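# Uncap the marker and set both parts on pads

## Task

Separate the cap from the marker. Lay the cap on the yellow pad and the marker body on the blue pad. Each piece needs its centre comfortably within its pad and at least half its length lying over that pad. At the end both pieces must be still and resting on their own, with no gripper supporting them. Then open the grippers and back the arms away.

## Robot and tools

Robot: two arms, left_arm and right_arm, each ending in a two-finger parallel gripper. Base positions in the scene frame: left_arm at (+0.035, +0.278, 0) m, right_arm at (+0.044, -0.364, 0) m, each turned slightly about z.

Scene frame: origin on the table surface midway between the arms, +z up, +x away from the robot over the table, left_arm on the +y side. The arm names say nothing about which side of a camera image they show up on.

Gripper frame: the fingers extend along the gripper's +z axis and close along its y axis. end_effector_position is the point between the finger pads, roughly 1 cm short of the fingertips.

Result lines: the state line (left_arm: ... | right_arm: ...) prints each gripper's position in metres and orientation as quat_wxyz, both in the scene frame; at long reach the printed position can be somewhat wrong. grip_measured is the finger opening on the same scale you command; the last Joint positions entry is the opening in metres. Readings may be off by about 1 mm. HELD marks control steps whose command was partly or fully not sent; a pose unreachable line names an arm whose command the clearance check altered or blocked. A Hand target line shows where the controller is currently steering each gripper. FAULT and MOTOR HOT lines warn of stops and heating.

execute_actions: argument actions is a list holding zero or one item, plus optional pictures (boolean). An empty list just reports the state. A motion item is {"rows": [...], "steps": n} with n from 1 to 15 (default 15), each step 1/30 s; up to 15 rows, one per step, the final row reused if rows run out. A wait item is {"steps": n}, n up to 300, counted from the previous result so your thinking time is included. A rejected call moves nothing.

Row layout: a single list of 14 numbers, each in [-1, 1], always covering both arms: dx, dy, dz, rx, ry, rz, opening for left_arm, followed by the same seven for right_arm. dx to rz are offsets, not poses: they are expressed in that gripper's own axes and measured from its pose in the most recent result that showed it (before any such result, or in later calls within one reply, from where the arm is when the action begins). Every row is relative to that same reference, not to the previous row. Scale: 1.0 equals 0.6 m of translation or 180 degrees; rx, ry, rz form one rotation vector. Opening is absolute: +1 fully open (0.094 m), -1 closed.

move: target is one 14-number row with the same layout, reference and scaling as above. speed is the top path speed in m/s, 0.002 to 0.5, default 0.25; rotation is capped at twice that in rad/s. Each gripper follows a straight line to its target, all paths finishing together in 0.5 to 10 s (longer paths are cut off at 10 s). Paths ignore obstacles and the other arm. Grippers may lag, drift or overshoot the speed, mostly near full extension. The opening is applied when the move begins. The result adds a move: line giving the ending (done, off_target, moving, held, fault), any limits (paced means the pose was clipped; held means some steps were blocked, after which the arm may jump quickly) and each gripper's distance from target. Pictures are included.

wait: seconds from 0 to 10; sends nothing new.

zoom_image: camera is one of cam_head_left, cam_head_right, cam_high, cam_low, cam_left_wrist, cam_right_wrist (all 504x504); region is [x0, y0, x1, y1] in pixels from the top-left, no larger than 504 by 504.

read_manual: optional section, only "licences"; returns text, never moves anything.

finished_scene: scene is the number of the current scene; it ends that scene irreversibly and grades it.

Motion behaviour: each step the commanded pose is limited to within 70 mm and 16 degrees of the measured pose, so large offsets need several actions; after an action the arm only continues to its last clipped pose. Arms tend to settle a centimetre or more low. Zero offsets are not a hold: they pull the arm back to its reference pose, and repeated zeros can let it sag. To keep an arm in place, send the correcting offset in the first call of a reply and zeros in later ones, raising the aim if it stays low. The simulation keeps running while you think.

Gripping: to hold something, command an opening below grip_measured; about 0.03 lower grips firmly, less grips gently. Pad force tops out around 50 to 62 N, lower on very thin parts.

Joint ranges (rad), base to gripper: -2.618 to 3.054, 0 to 3.142, 0 to 3.142, -1.571 to 1.571, -1.571 to 1.571, -2.094 to 2.094.

Avoid: arms striking or pressing each other, fast contacts or targets far past a contact (both push harder), dropping or slamming parts, and anything leaving the table. Loose objects may occasionally get nudged. Long holding heats motors: a warning at 75 °C, a 10 s stop at 90 °C, and at 100 °C the arm goes limp and falls.

Each tool is called after "Emit:" as name(argument=value, ...) on one line, values as JSON.

## Session

I'll start by looking at the scene.

Emit:
execute_actions(actions=[])

Scene clock: 0.00 s of 4700.00 s.
left_arm: end_effector_position=(+0.6348, +0.1642, +0.2111) grip_measured=+1.000 end_effector_quat_wxyz=(+0.195, +0.193, +0.677, +0.682) | right_arm: end_effector_position=(+0.1916, -0.0054, +0.1903) grip_measured=+1.000 end_effector_quat_wxyz=(-0.230, +0.148, +0.933, +0.232)
Joint positions: left_arm=[-0.5    2.644  2.237  0.507 -1.499  1.67   0.094] | right_arm=[ 1.027  1.787  1.637 -1.207 -0.636  1.287  0.094]
Joint velocities: left_arm=[-0.022  0.007  0.002  0.051  0.007  0.051  0.   ] | right_arm=[ 0.007 -0.007  0.002 -0.022  0.022  0.007  0.   ]
Joint torques (N m, as the arm reports them, + toward a larger angle): no reading
Hand target (left_arm): +0.635, +0.164, +0.210; +0.194, +0.195, +0.677, +0.682
Hand target (right_arm): +0.191, -0.004, +0.198; -0.227, +0.144, +0.932, +0.242

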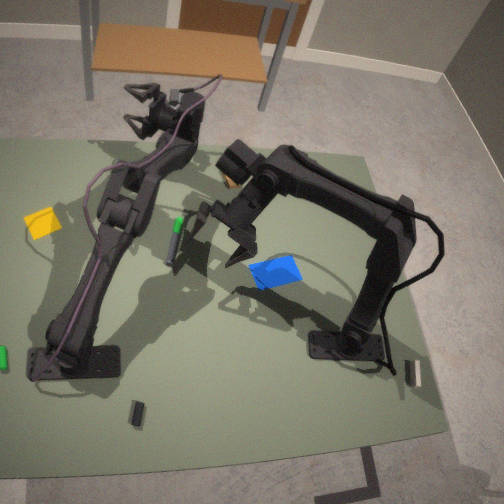

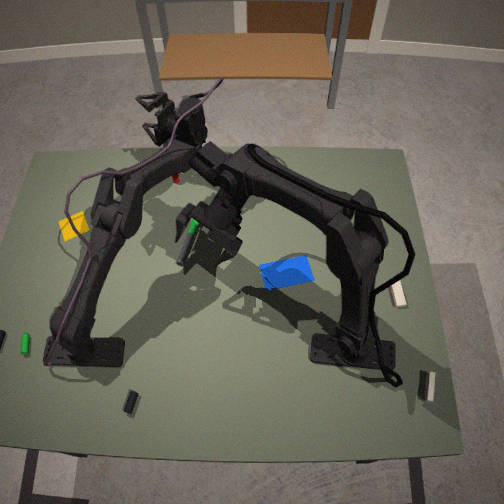

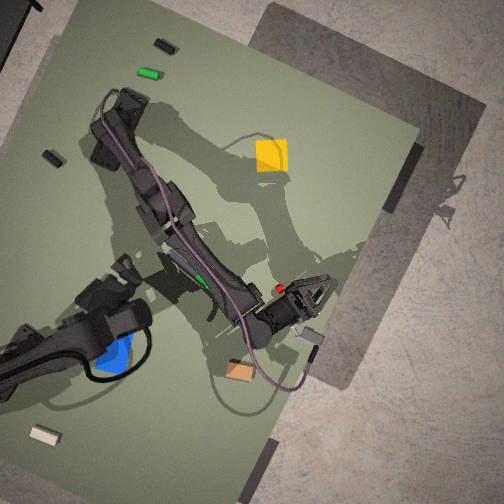

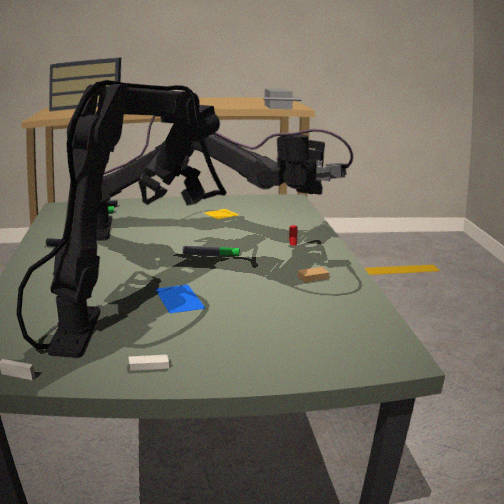

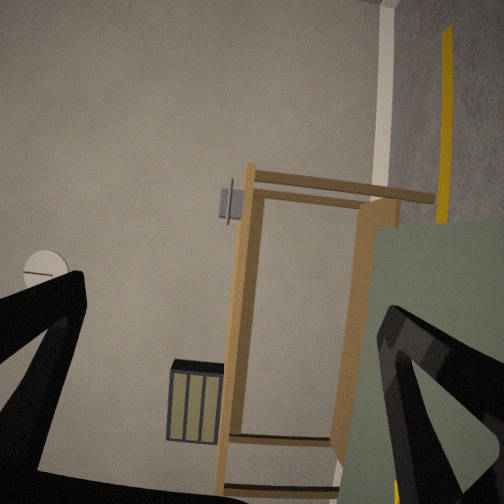

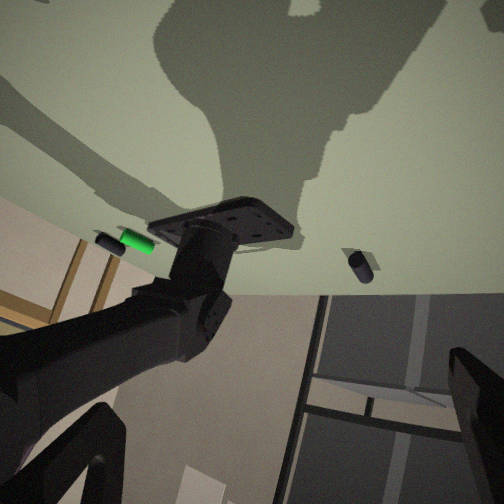

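Emit:
move(target=[0.2642, 0.1500, -0.2498, 0.4886, 0.1397, -0.1382, 1, -0.0382, 0.1025, -0.2088, 0.1516, -0.1503, -0.0967, 1], speed=0.3)

Scene clock: 95.67 s of 4700.00 s.
left_arm: end_effector_position=(+0.4412, +0.1483, +0.3088) grip_measured=+1.000 end_effector_quat_wxyz=(+0.509, -0.029, +0.706, +0.491) | right_arm: end_effector_position=(+0.2313, -0.0023, +0.2915) grip_measured=+1.000 end_effector_quat_wxyz=(+0.013, -0.144, +0.960, +0.239)
Joint positions: left_arm=[-0.759  1.764  1.241  0.544 -1.551  0.747  0.094] | right_arm=[ 1.083  1.921  2.307 -1.578 -0.307  0.72   0.094]
Joint velocities: left_arm=[-0.002 -0.022  0.002 -0.007  0.022 -0.066  0.   ] | right_arm=[ 0.012  0.012 -0.017 -0.022  0.037 -0.037  0.   ]
Joint torques (N m, as the arm reports them, + toward a larger angle): left_arm=[ -7.78 -12.01   4.36   1.28  -0.03  -0.1 ] | right_arm=[-5.9  -6.9  11.22  0.89  1.06  0.91]
Hand target (left_arm): +0.423, +0.118, +0.301; +0.526, +0.006, +0.707, +0.473
Hand target (right_arm): +0.275, -0.022, +0.300; +0.071, -0.060, +0.971, +0.219
Off the commanded pose (left_arm): 0.036 m, 90 deg; orientation clipped at the last step of the last action.
Off the commanded pose (right_arm): 0.052 m, 33 deg; orientation clipped at the last step of the last action.
joint sent to its limit (left arm) — the command would take joint 5 (wrist yaw) past its lower limit, so that joint was sent only as far as its limit.
joint sent to its limit (right arm) — the command would take joint 4 (wrist pitch) past its lower limit, so that joint was sent only as far as its limit.
After step 90, 85.90 s passed at rest.
move: off_target (left_arm, right_arm); limits=paced

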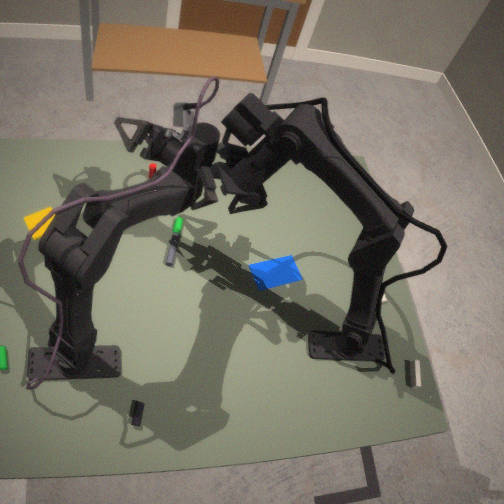

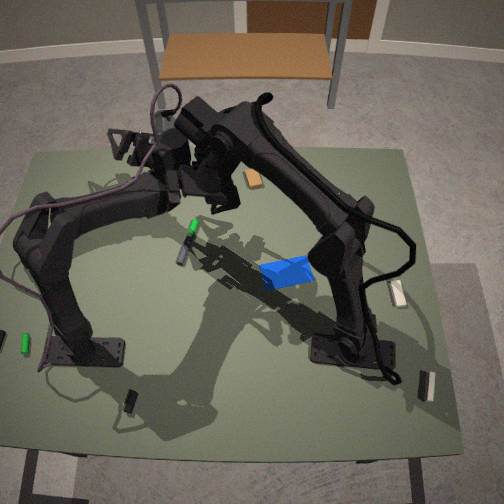

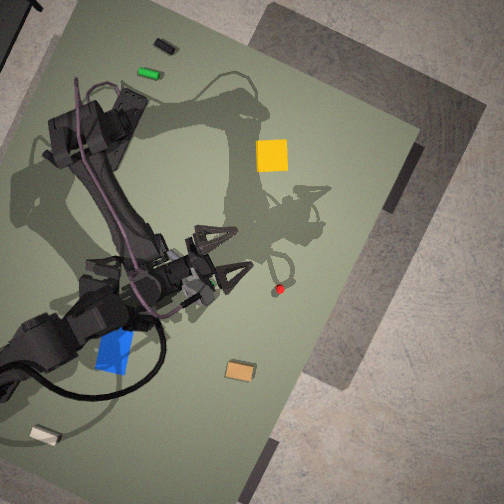

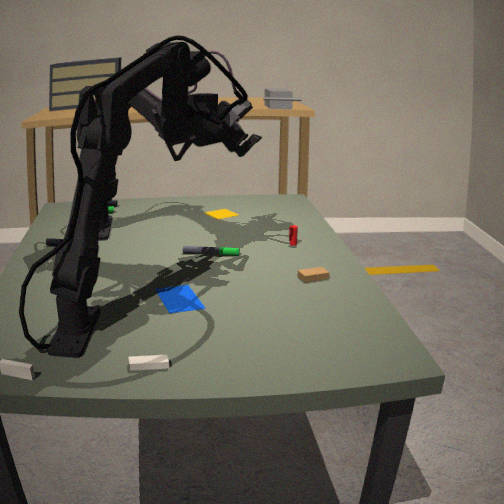

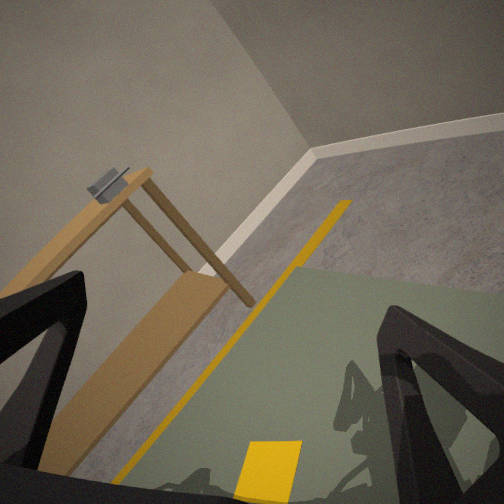

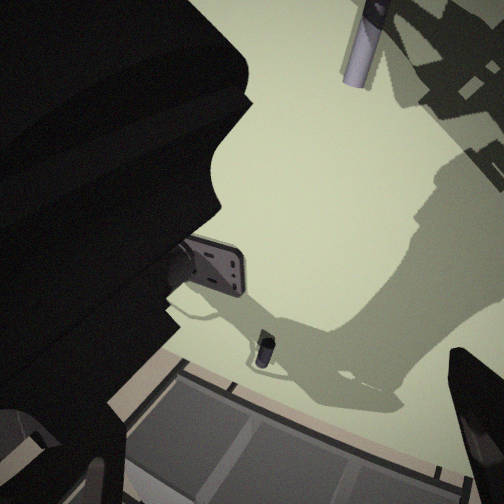

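Emit:
move(target=[0.038, -0.029, 0.001, 0.3384, -0.1283, -0.2064, 1, 0.0, -0.0963, 0.2918, 0.1546, 0.0084, 0.0931, 1], speed=0.3)

Scene clock: 218.57 s of 4700.00 s.
left_arm: end_effector_position=(+0.4396, +0.1469, +0.2871) grip_measured=+1.000 end_effector_quat_wxyz=(+0.702, +0.108, +0.696, -0.106) | right_arm: end_effector_position=(+0.2404, +0.0267, +0.0987) grip_measured=+1.000 end_effector_quat_wxyz=(-0.015, +0.001, +1.000, -0.011)
Joint positions: left_arm=[-0.34   1.259  0.676  0.592 -0.022  0.004  0.094] | right_arm=[ 1.222  2.298  2.181 -1.488 -0.016  1.097  0.094]
Joint velocities: left_arm=[-0.002  0.007  0.007 -0.037  0.022 -0.066  0.   ] | right_arm=[ 0.012  0.002 -0.007  0.037 -0.007  0.022  0.   ]
Joint torques (N m, as the arm reports them, + toward a larger angle): left_arm=[ 0.68 -6.22  6.96  2.09  0.1  -0.07] | right_arm=[  0.62 -11.4    9.55  -0.05   0.14   0.1 ]
Hand target (left_arm): +0.437, +0.149, +0.280; +0.698, +0.107, +0.700, -0.109
Hand target (right_arm): +0.243, +0.030, +0.112; -0.000, +0.002, +1.000, -0.001
Off the commanded pose (left_arm): 0.008 m, 1 deg.
Off the commanded pose (right_arm): 0.012 m, 2 deg.
After step 90, 117.00 s passed at rest.
move: off_target (right_arm); limits=paced,held; held on 24 of 87 steps (right_arm, left_arm)
pose unreachable (left arm): on one or more control steps of this call this arm could not follow its commanded pose, so it was not sent that pose on those steps. It may still have moved: this result reports where it is.
cause: the commanded pose would bring a part of the arm too close to another arm (this arm's wrist (the part past joint 4) and the other arm's wrist (the part past joint 4)).
pose unreachable (right arm): on one or more control steps of this call this arm could not follow its commanded pose, so it was not sent that pose on those steps. It may still have moved: this result reports where it is.
cause: the commanded pose would bring a part of the arm too close to another arm (this arm's wrist (the part past joint 4) and the other arm's wrist (the part past joint 4)).

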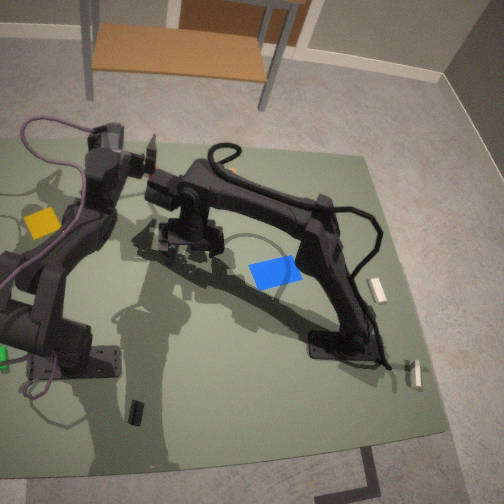

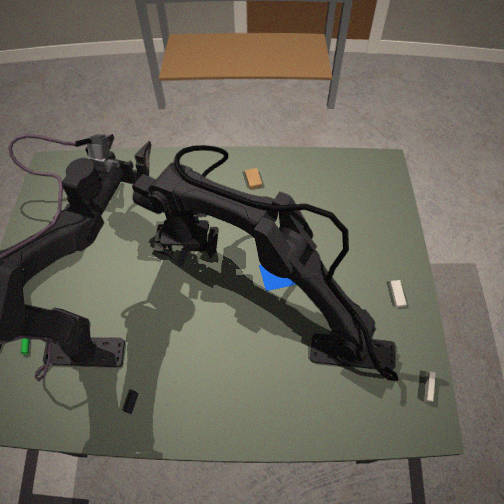

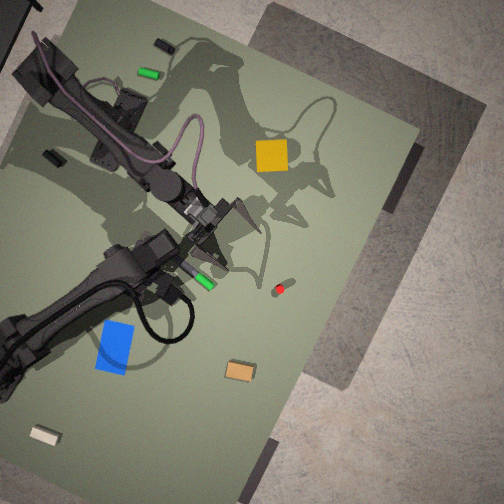

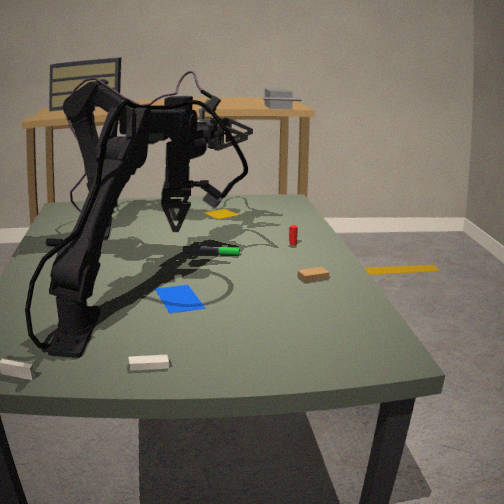

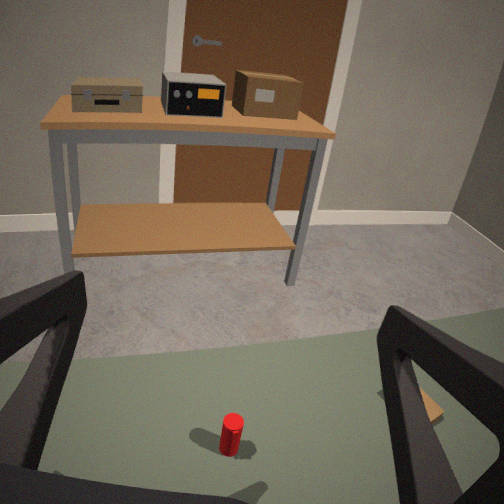

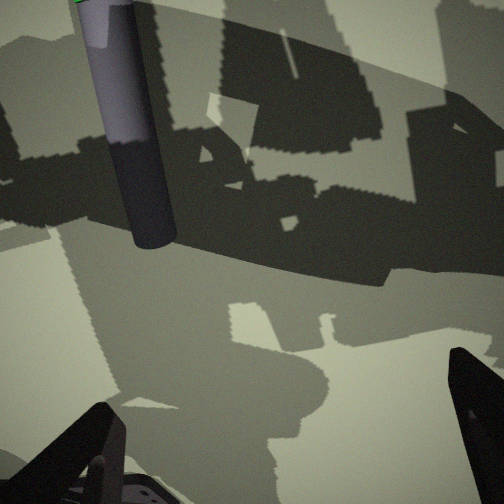

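Emit:
move(target=[0, 0, 0, 0, 0, 0, 1, -0.0068, 0.0548, -0.0285, 0.002, -0.013, -0.5007, 1], speed=0.4)

Emit:
move(target=[0, 0, 0, 0, 0, 0, 1, 0, 0, -0.02, 0, 0, -0.5, 1], speed=0.4)

Scene clock: 306.37 s of 4700.00 s.
left_arm: end_effector_position=(+0.4395, +0.1465, +0.2874) grip_measured=+1.000 end_effector_quat_wxyz=(+0.702, +0.108, +0.695, -0.107) | right_arm: end_effector_position=(+0.2454, +0.0559, +0.1064) grip_measured=+1.000 end_effector_quat_wxyz=(-0.004, +0.701, -0.713, -0.004)
Joint positions: left_arm=[-0.34   1.259  0.676  0.593 -0.02   0.003  0.094] | right_arm=[ 1.245  2.423  2.433 -1.57  -0.005 -0.435  0.094]
Joint velocities: left_arm=[-0.007  0.007 -0.022 -0.007  0.022  0.037  0.   ] | right_arm=[-0.022  0.002  0.007 -0.037 -0.037 -0.066  0.   ]
Joint torques (N m, as the arm reports them, + toward a larger angle): left_arm=[-0.06 -5.48  8.89  2.09 -0.02  0.  ] | right_arm=[  0.71 -11.45   9.1    0.08   0.07  -0.07]
Hand target (left_arm): +0.440, +0.147, +0.287; +0.702, +0.108, +0.696, -0.106
Hand target (right_arm): +0.245, +0.060, +0.115; -0.016, +0.708, -0.706, -0.005
Off the commanded pose (left_arm): 0.000 m, 0 deg.
Off the commanded pose (right_arm): 0.009 m, 1 deg.
joint sent to its limit (right arm) — the command would take joint 4 (wrist pitch) past its lower limit, so that joint was sent only as far as its limit.
After step 90, 82.17 s passed at rest.
move: done

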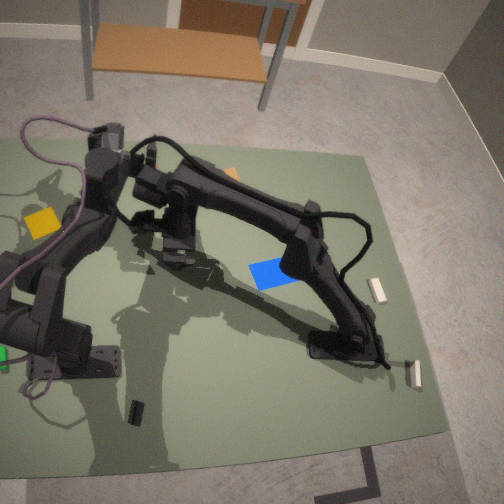

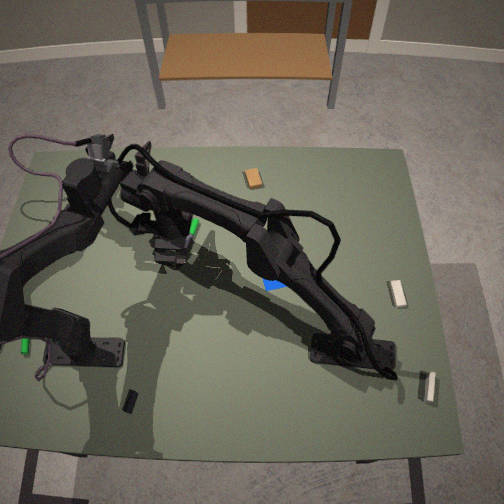

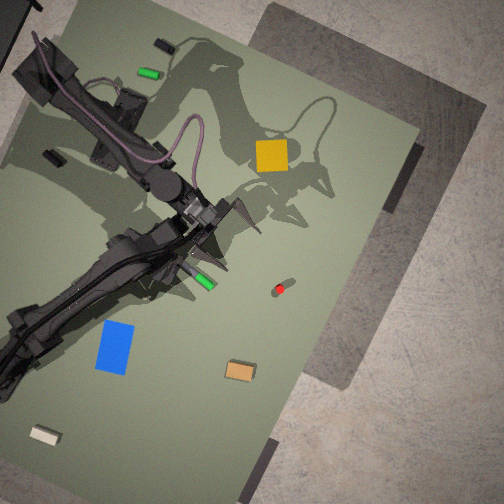

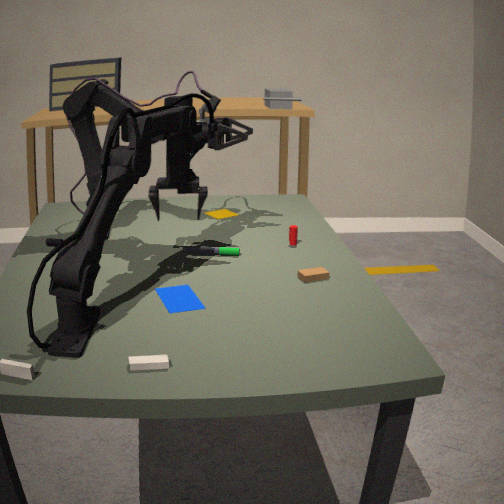

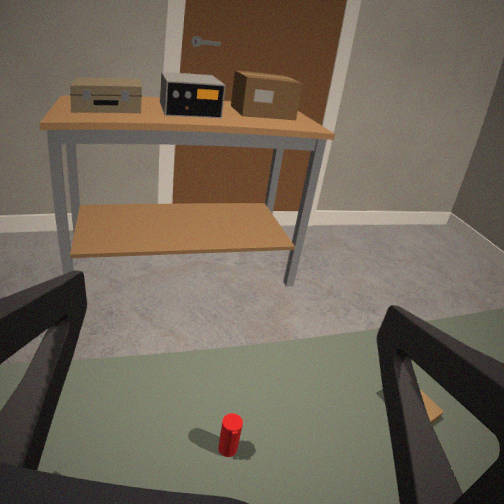

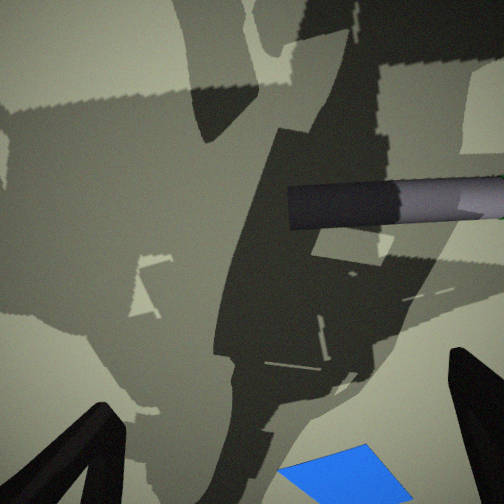

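Scene clock: 309.00 s of 4700.00 s.
left_arm: end_effector_position=(+0.4395, +0.1465, +0.2874) grip_measured=+1.000 end_effector_quat_wxyz=(+0.702, +0.108, +0.695, -0.107) | right_arm: end_effector_position=(+0.2456, +0.0558, +0.1064) grip_measured=+1.000 end_effector_quat_wxyz=(-0.006, +1.000, -0.013, +0.001)
Joint positions: left_arm=[-0.34   1.259  0.676  0.593 -0.02   0.003  0.094] | right_arm=[ 1.245  2.423  2.433 -1.57  -0.003 -1.995  0.094]
Joint velocities: left_arm=[ 0.002 -0.012  0.022  0.066 -0.007  0.007  0.   ] | right_arm=[ 0.002 -0.007  0.017  0.051 -0.051 -0.081  0.   ]
Joint torques (N m, as the arm reports them, + toward a larger angle): left_arm=[-0.07 -5.48  8.88  2.1   0.    0.  ] | right_arm=[  0.1  -12.85   7.15   0.08   0.    -0.09]
Hand target (left_arm): +0.440, +0.147, +0.287; +0.702, +0.108, +0.695, -0.107
Hand target (right_arm): +0.245, +0.055, +0.118; -0.015, +1.000, -0.008, +0.004
Off the commanded pose (left_arm): 0.000 m, 0 deg.
Off the commanded pose (right_arm): 0.012 m, 1 deg.
joint sent to its limit (right arm) — the command would take joint 4 (wrist pitch) past its lower limit, so that joint was sent only as far as its limit.
move: off_target (right_arm)

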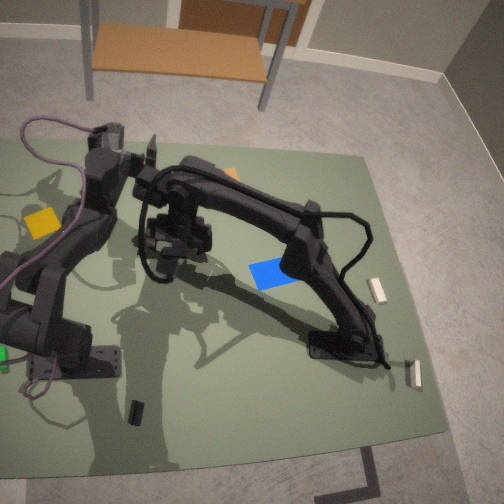

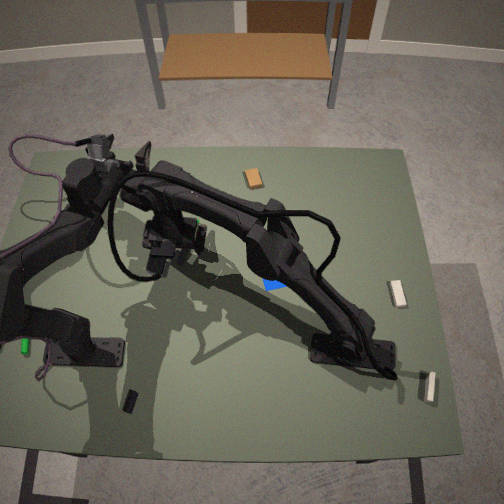

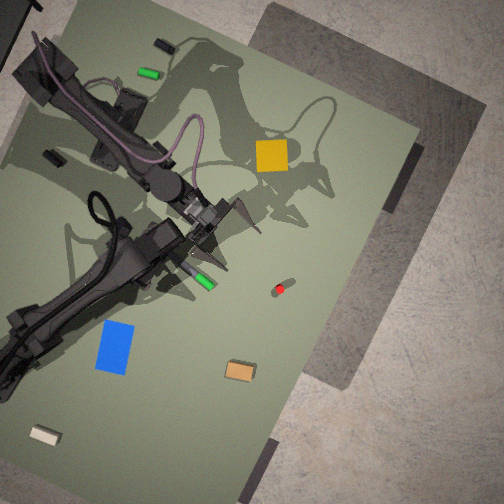

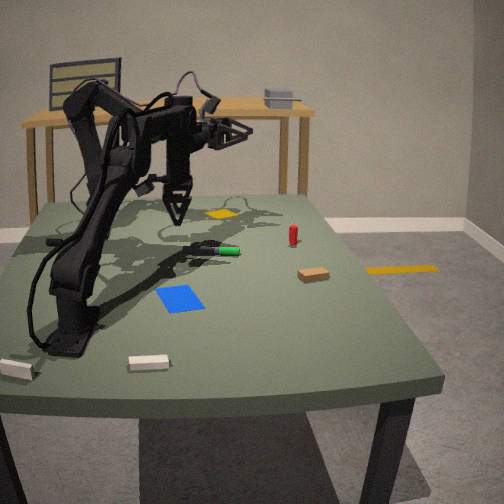

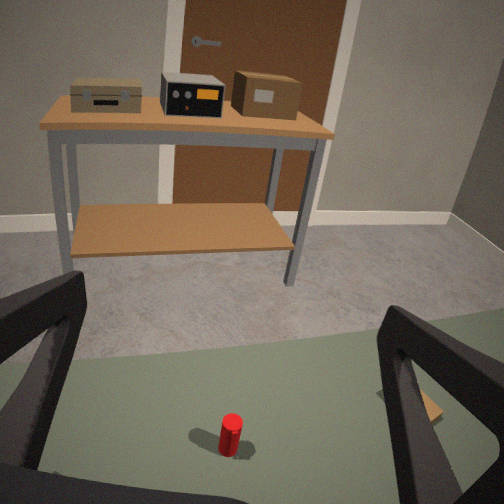

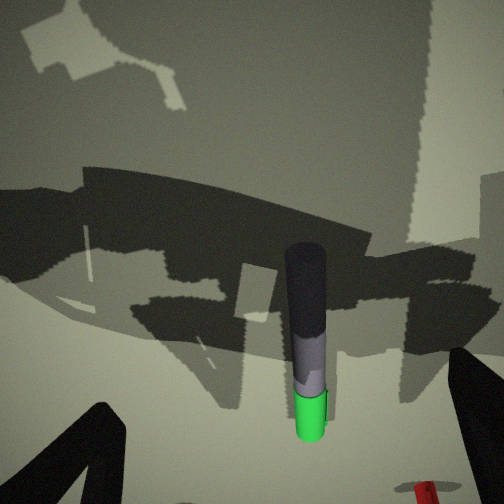

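Emit:
move(target=[0.3112, -0.147, -0.0695, -0.0753, 0.4985, -0.0767, 1, 0.043, -0.0287, 0.1028, -0.0038, -0.0006, -0.0083, 1], speed=0.3)

Scene clock: 347.20 s of 4700.00 s.
left_arm: end_effector_position=(+0.4373, +0.1408, +0.2739) grip_measured=+1.000 end_effector_quat_wxyz=(+0.683, +0.110, +0.714, -0.107) | right_arm: end_effector_position=(+0.2458, +0.0560, +0.0999) grip_measured=+1.000 end_effector_quat_wxyz=(-0.000, +1.000, -0.012, -0.002)
Joint positions: left_arm=[-0.364  1.259  0.676  0.539 -0.041 -0.005  0.094] | right_arm=[ 1.245  2.438  2.433 -1.568 -0.003 -1.998  0.094]
Joint velocities: left_arm=[ 0.002 -0.022 -0.002  0.007 -0.051  0.051  0.   ] | right_arm=[-0.007 -0.012  0.002 -0.051 -0.022  0.037  0.   ]
Joint torques (N m, as the arm reports them, + toward a larger angle): left_arm=[ 0.22 -5.49  8.9   2.11 -0.01  0.  ] | right_arm=[  0.11 -11.79   6.39   0.17   0.01   0.01]
Hand target (left_arm): +0.438, +0.142, +0.274; +0.683, +0.109, +0.715, -0.105
Hand target (right_arm): +0.246, +0.056, +0.103; -0.003, +1.000, -0.012, -0.001
Off the commanded pose (left_arm): 0.196 m, 89 deg; position and orientation clipped at the last step of the last action.
Off the commanded pose (right_arm): 0.063 m, 1 deg.
After step 90, 32.20 s passed at rest.
move: held (left_arm, right_arm); limits=paced,held; held on 82 of 90 steps (right_arm, left_arm), including the last (right_arm, left_arm)
pose unreachable (left arm): on one or more control steps of this call this arm could not follow its commanded pose, so it was not sent that pose on those steps. On the call's last step it was still not sent that pose. It may still have moved: this result reports where it is.
cause: the commanded pose would bring a part of the arm too close to another arm (this arm's wrist (the part past joint 5) and the other arm's wrist (the part past joint 4)).
pose unreachable (right arm): on one or more control steps of this call this arm could not follow its commanded pose, so it was not sent that pose on those steps. On the call's last step it was still not sent that pose. It may still have moved: this result reports where it is.
cause: the commanded pose would bring a part of the arm too close to another arm (this arm's wrist (the part past joint 4) and the other arm's wrist (the part past joint 5)).

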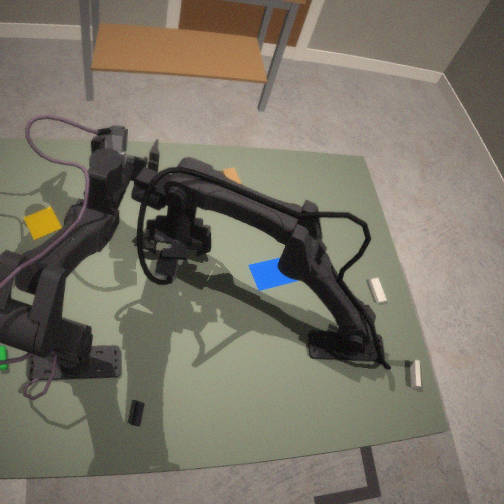

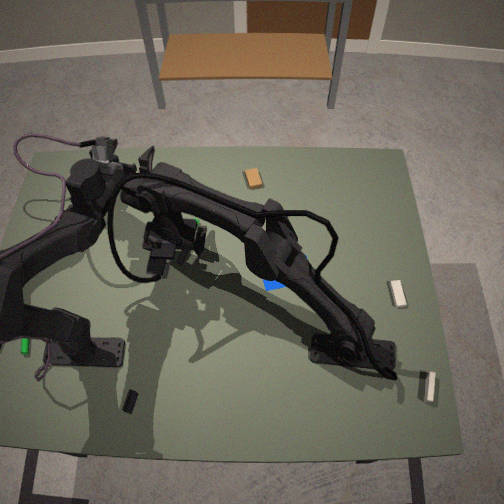

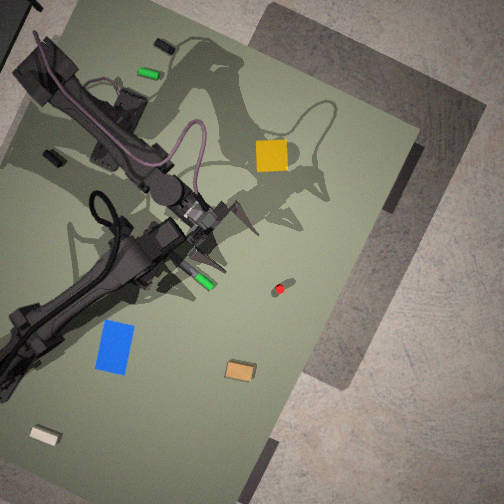

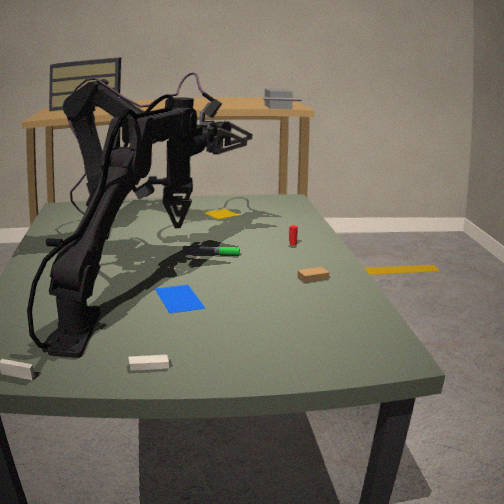

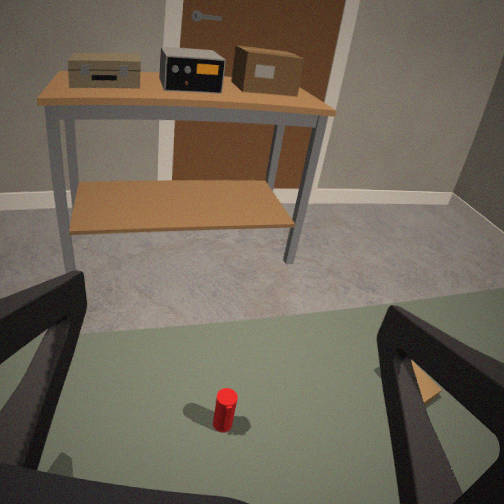

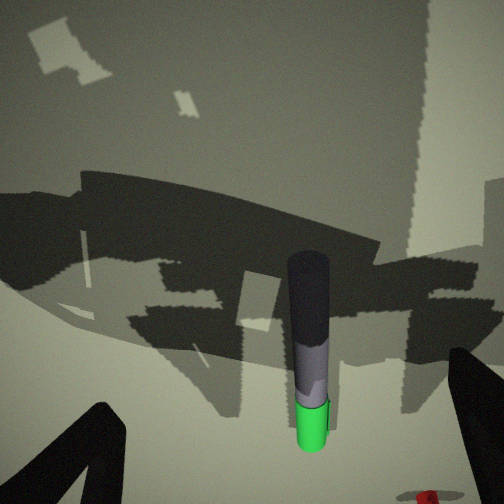

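Emit:
move(target=[0.2877, 0.0637, 0.0498, -0.0755, 0.4817, -0.0776, 1, 0.043, -0.0283, 0.0918, 0, 0.0013, -0.0076, 1], speed=0.3)

Scene clock: 369.13 s of 4700.00 s.
left_arm: end_effector_position=(+0.4697, +0.1698, +0.1004) grip_measured=+1.000 end_effector_quat_wxyz=(+0.005, -0.004, +1.000, -0.003) | right_arm: end_effector_position=(+0.2648, +0.0660, +0.0352) grip_measured=+1.000 end_effector_quat_wxyz=(+0.019, +1.000, -0.001, -0.010)
Joint positions: left_arm=[-0.26   2.295  2.183 -1.447  0.003 -0.253  0.094] | right_arm=[ 1.22   2.579  2.433 -1.469 -0.001 -2.045  0.094]
Joint velocities: left_arm=[-0.002 -0.002 -0.017 -0.022  0.007  0.022  0.   ] | right_arm=[ 0.007 -0.002  0.012 -0.007 -0.066 -0.051  0.   ]
Joint torques (N m, as the arm reports them, + toward a larger angle): left_arm=[  0.47 -13.54   9.7    0.05   0.06  -0.07] | right_arm=[ -0.61 -12.38   9.46   0.14   0.02  -0.07]
Hand target (left_arm): +0.470, +0.171, +0.100; -0.001, -0.010, +1.000, -0.006
Hand target (right_arm): +0.272, +0.073, +0.046; -0.000, +1.000, -0.000, +0.000
Off the commanded pose (left_arm): 0.000 m, 1 deg.
Off the commanded pose (right_arm): 0.013 m, 3 deg.
After step 90, 15.53 s passed at rest.
move: off_target (right_arm); limits=held; held on 6 of 102 steps (right_arm)
pose unreachable (right arm): on one or more control steps of this call this arm could not follow its commanded pose, so it was not sent that pose on those steps. It may still have moved: this result reports where it is.
cause: the commanded pose would bring a part of the arm too close to another arm (this arm's wrist (the part past joint 4) and the other arm's wrist (the part past joint 5)).

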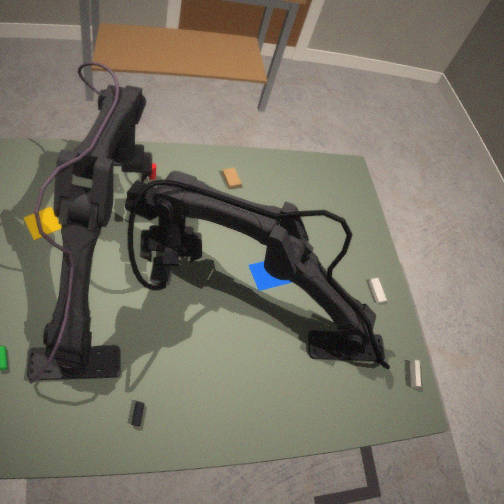

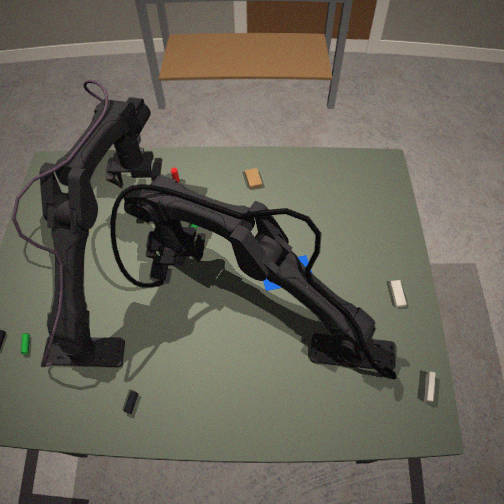

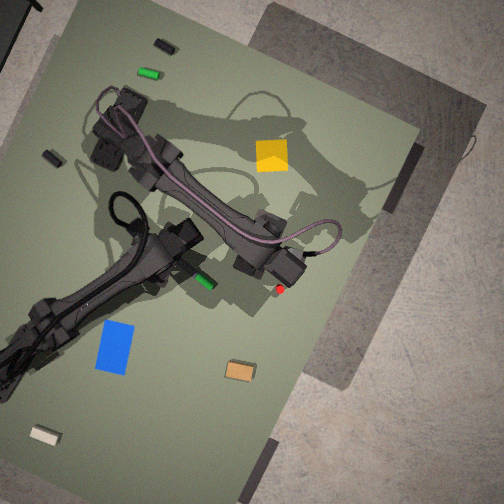

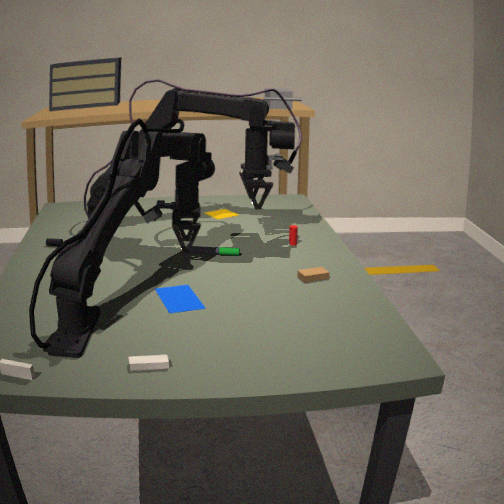

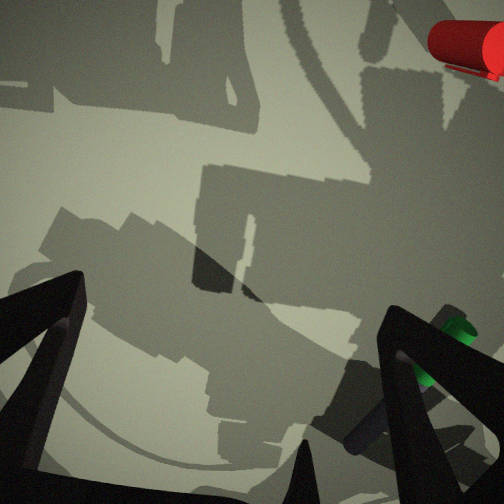

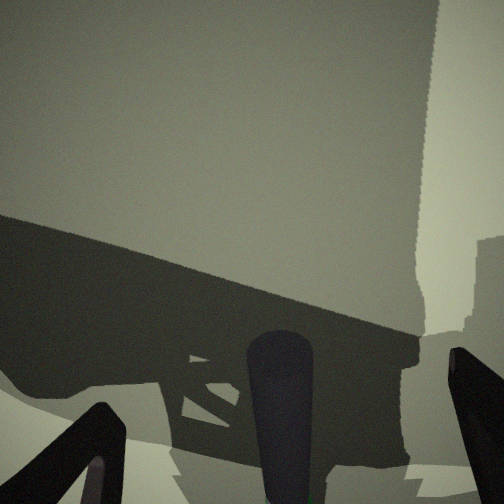

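Emit:
move(target=[0, 0, 0, 0, 0, 0, 1, 0.0592, -0.003, 0.0275, 0.0121, 0.0064, -0.0006, 1], speed=0.1)

Scene clock: 389.83 s of 4700.00 s.
left_arm: end_effector_position=(+0.4692, +0.1699, +0.1004) grip_measured=+1.000 end_effector_quat_wxyz=(+0.005, -0.004, +1.000, -0.003) | right_arm: end_effector_position=(+0.2932, +0.0621, +0.0189) grip_measured=+1.000 end_effector_quat_wxyz=(+0.009, +1.000, -0.008, -0.007)
Joint positions: left_arm=[-0.26   2.295  2.183 -1.449  0.004 -0.253  0.094] | right_arm=[ 1.164  2.613  2.433 -1.415 -0.003 -2.088  0.094]
Joint velocities: left_arm=[-0.007  0.007  0.032 -0.066 -0.007 -0.066  0.   ] | right_arm=[ 0.002 -0.007  0.007  0.007 -0.007  0.022  0.   ]
Joint torques (N m, as the arm reports them, + toward a larger angle): left_arm=[ -0.07 -15.02   7.28   0.25  -0.01   0.  ] | right_arm=[ -0.31 -11.1    8.89   0.25   0.06  -0.09]
Hand target (left_arm): +0.470, +0.170, +0.100; +0.005, -0.004, +1.000, -0.003
Hand target (right_arm): +0.300, +0.067, +0.018; +0.000, +1.000, -0.006, +0.002
Off the commanded pose (left_arm): 0.000 m, 0 deg.
Off the commanded pose (right_arm): 0.008 m, 2 deg.
joint sent to its limit (right arm) — the command would take joint 6 (wrist roll) past its lower limit, so that joint was sent only as far as its limit.
After step 90, 16.90 s passed at rest.
move: done

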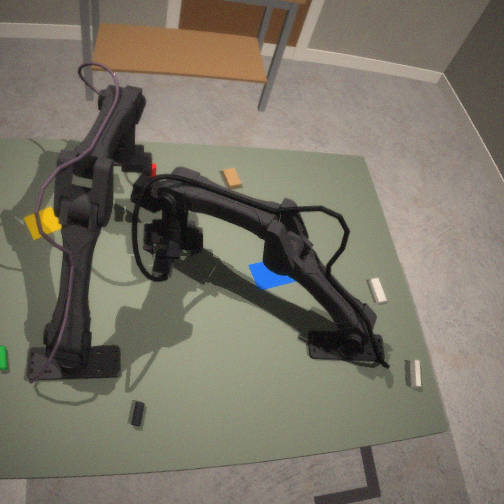

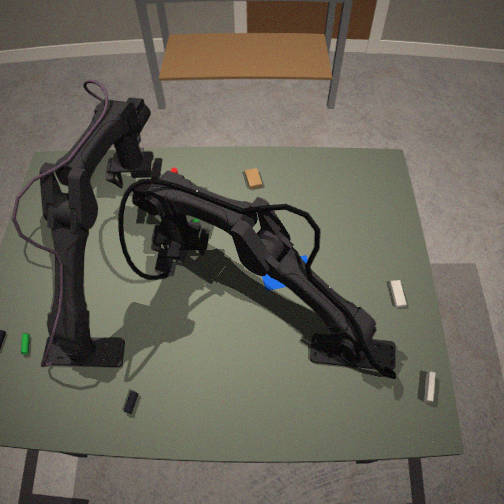

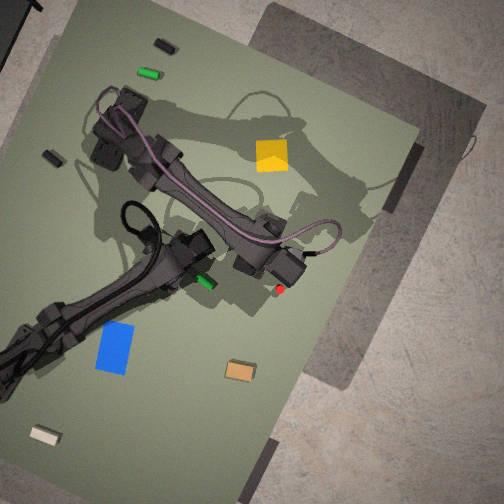

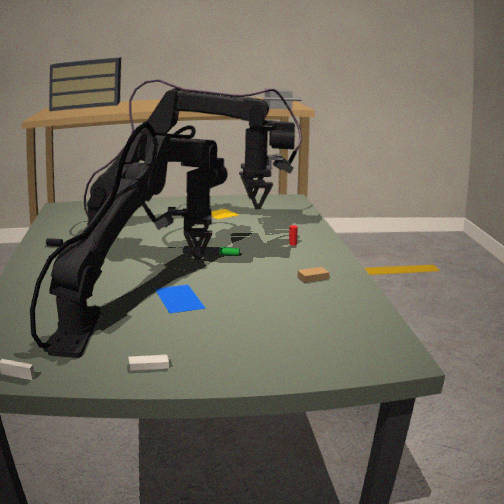

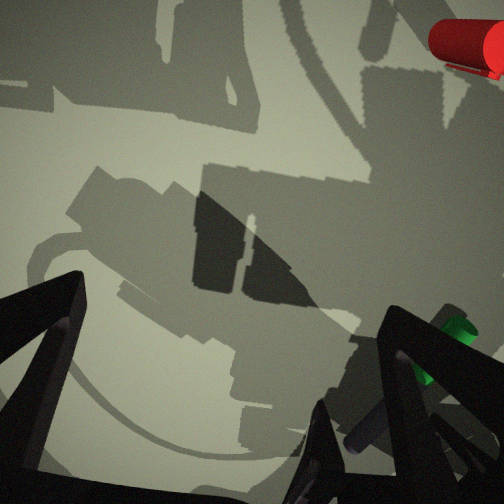

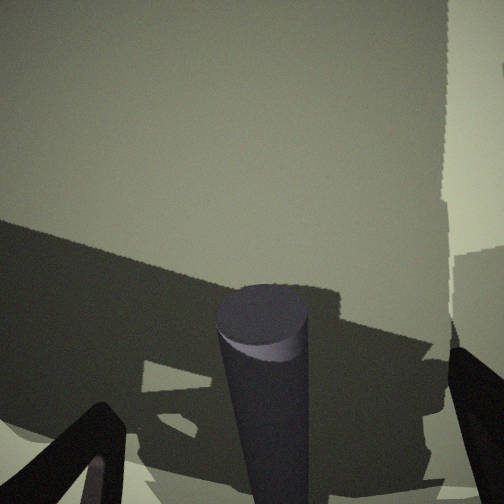

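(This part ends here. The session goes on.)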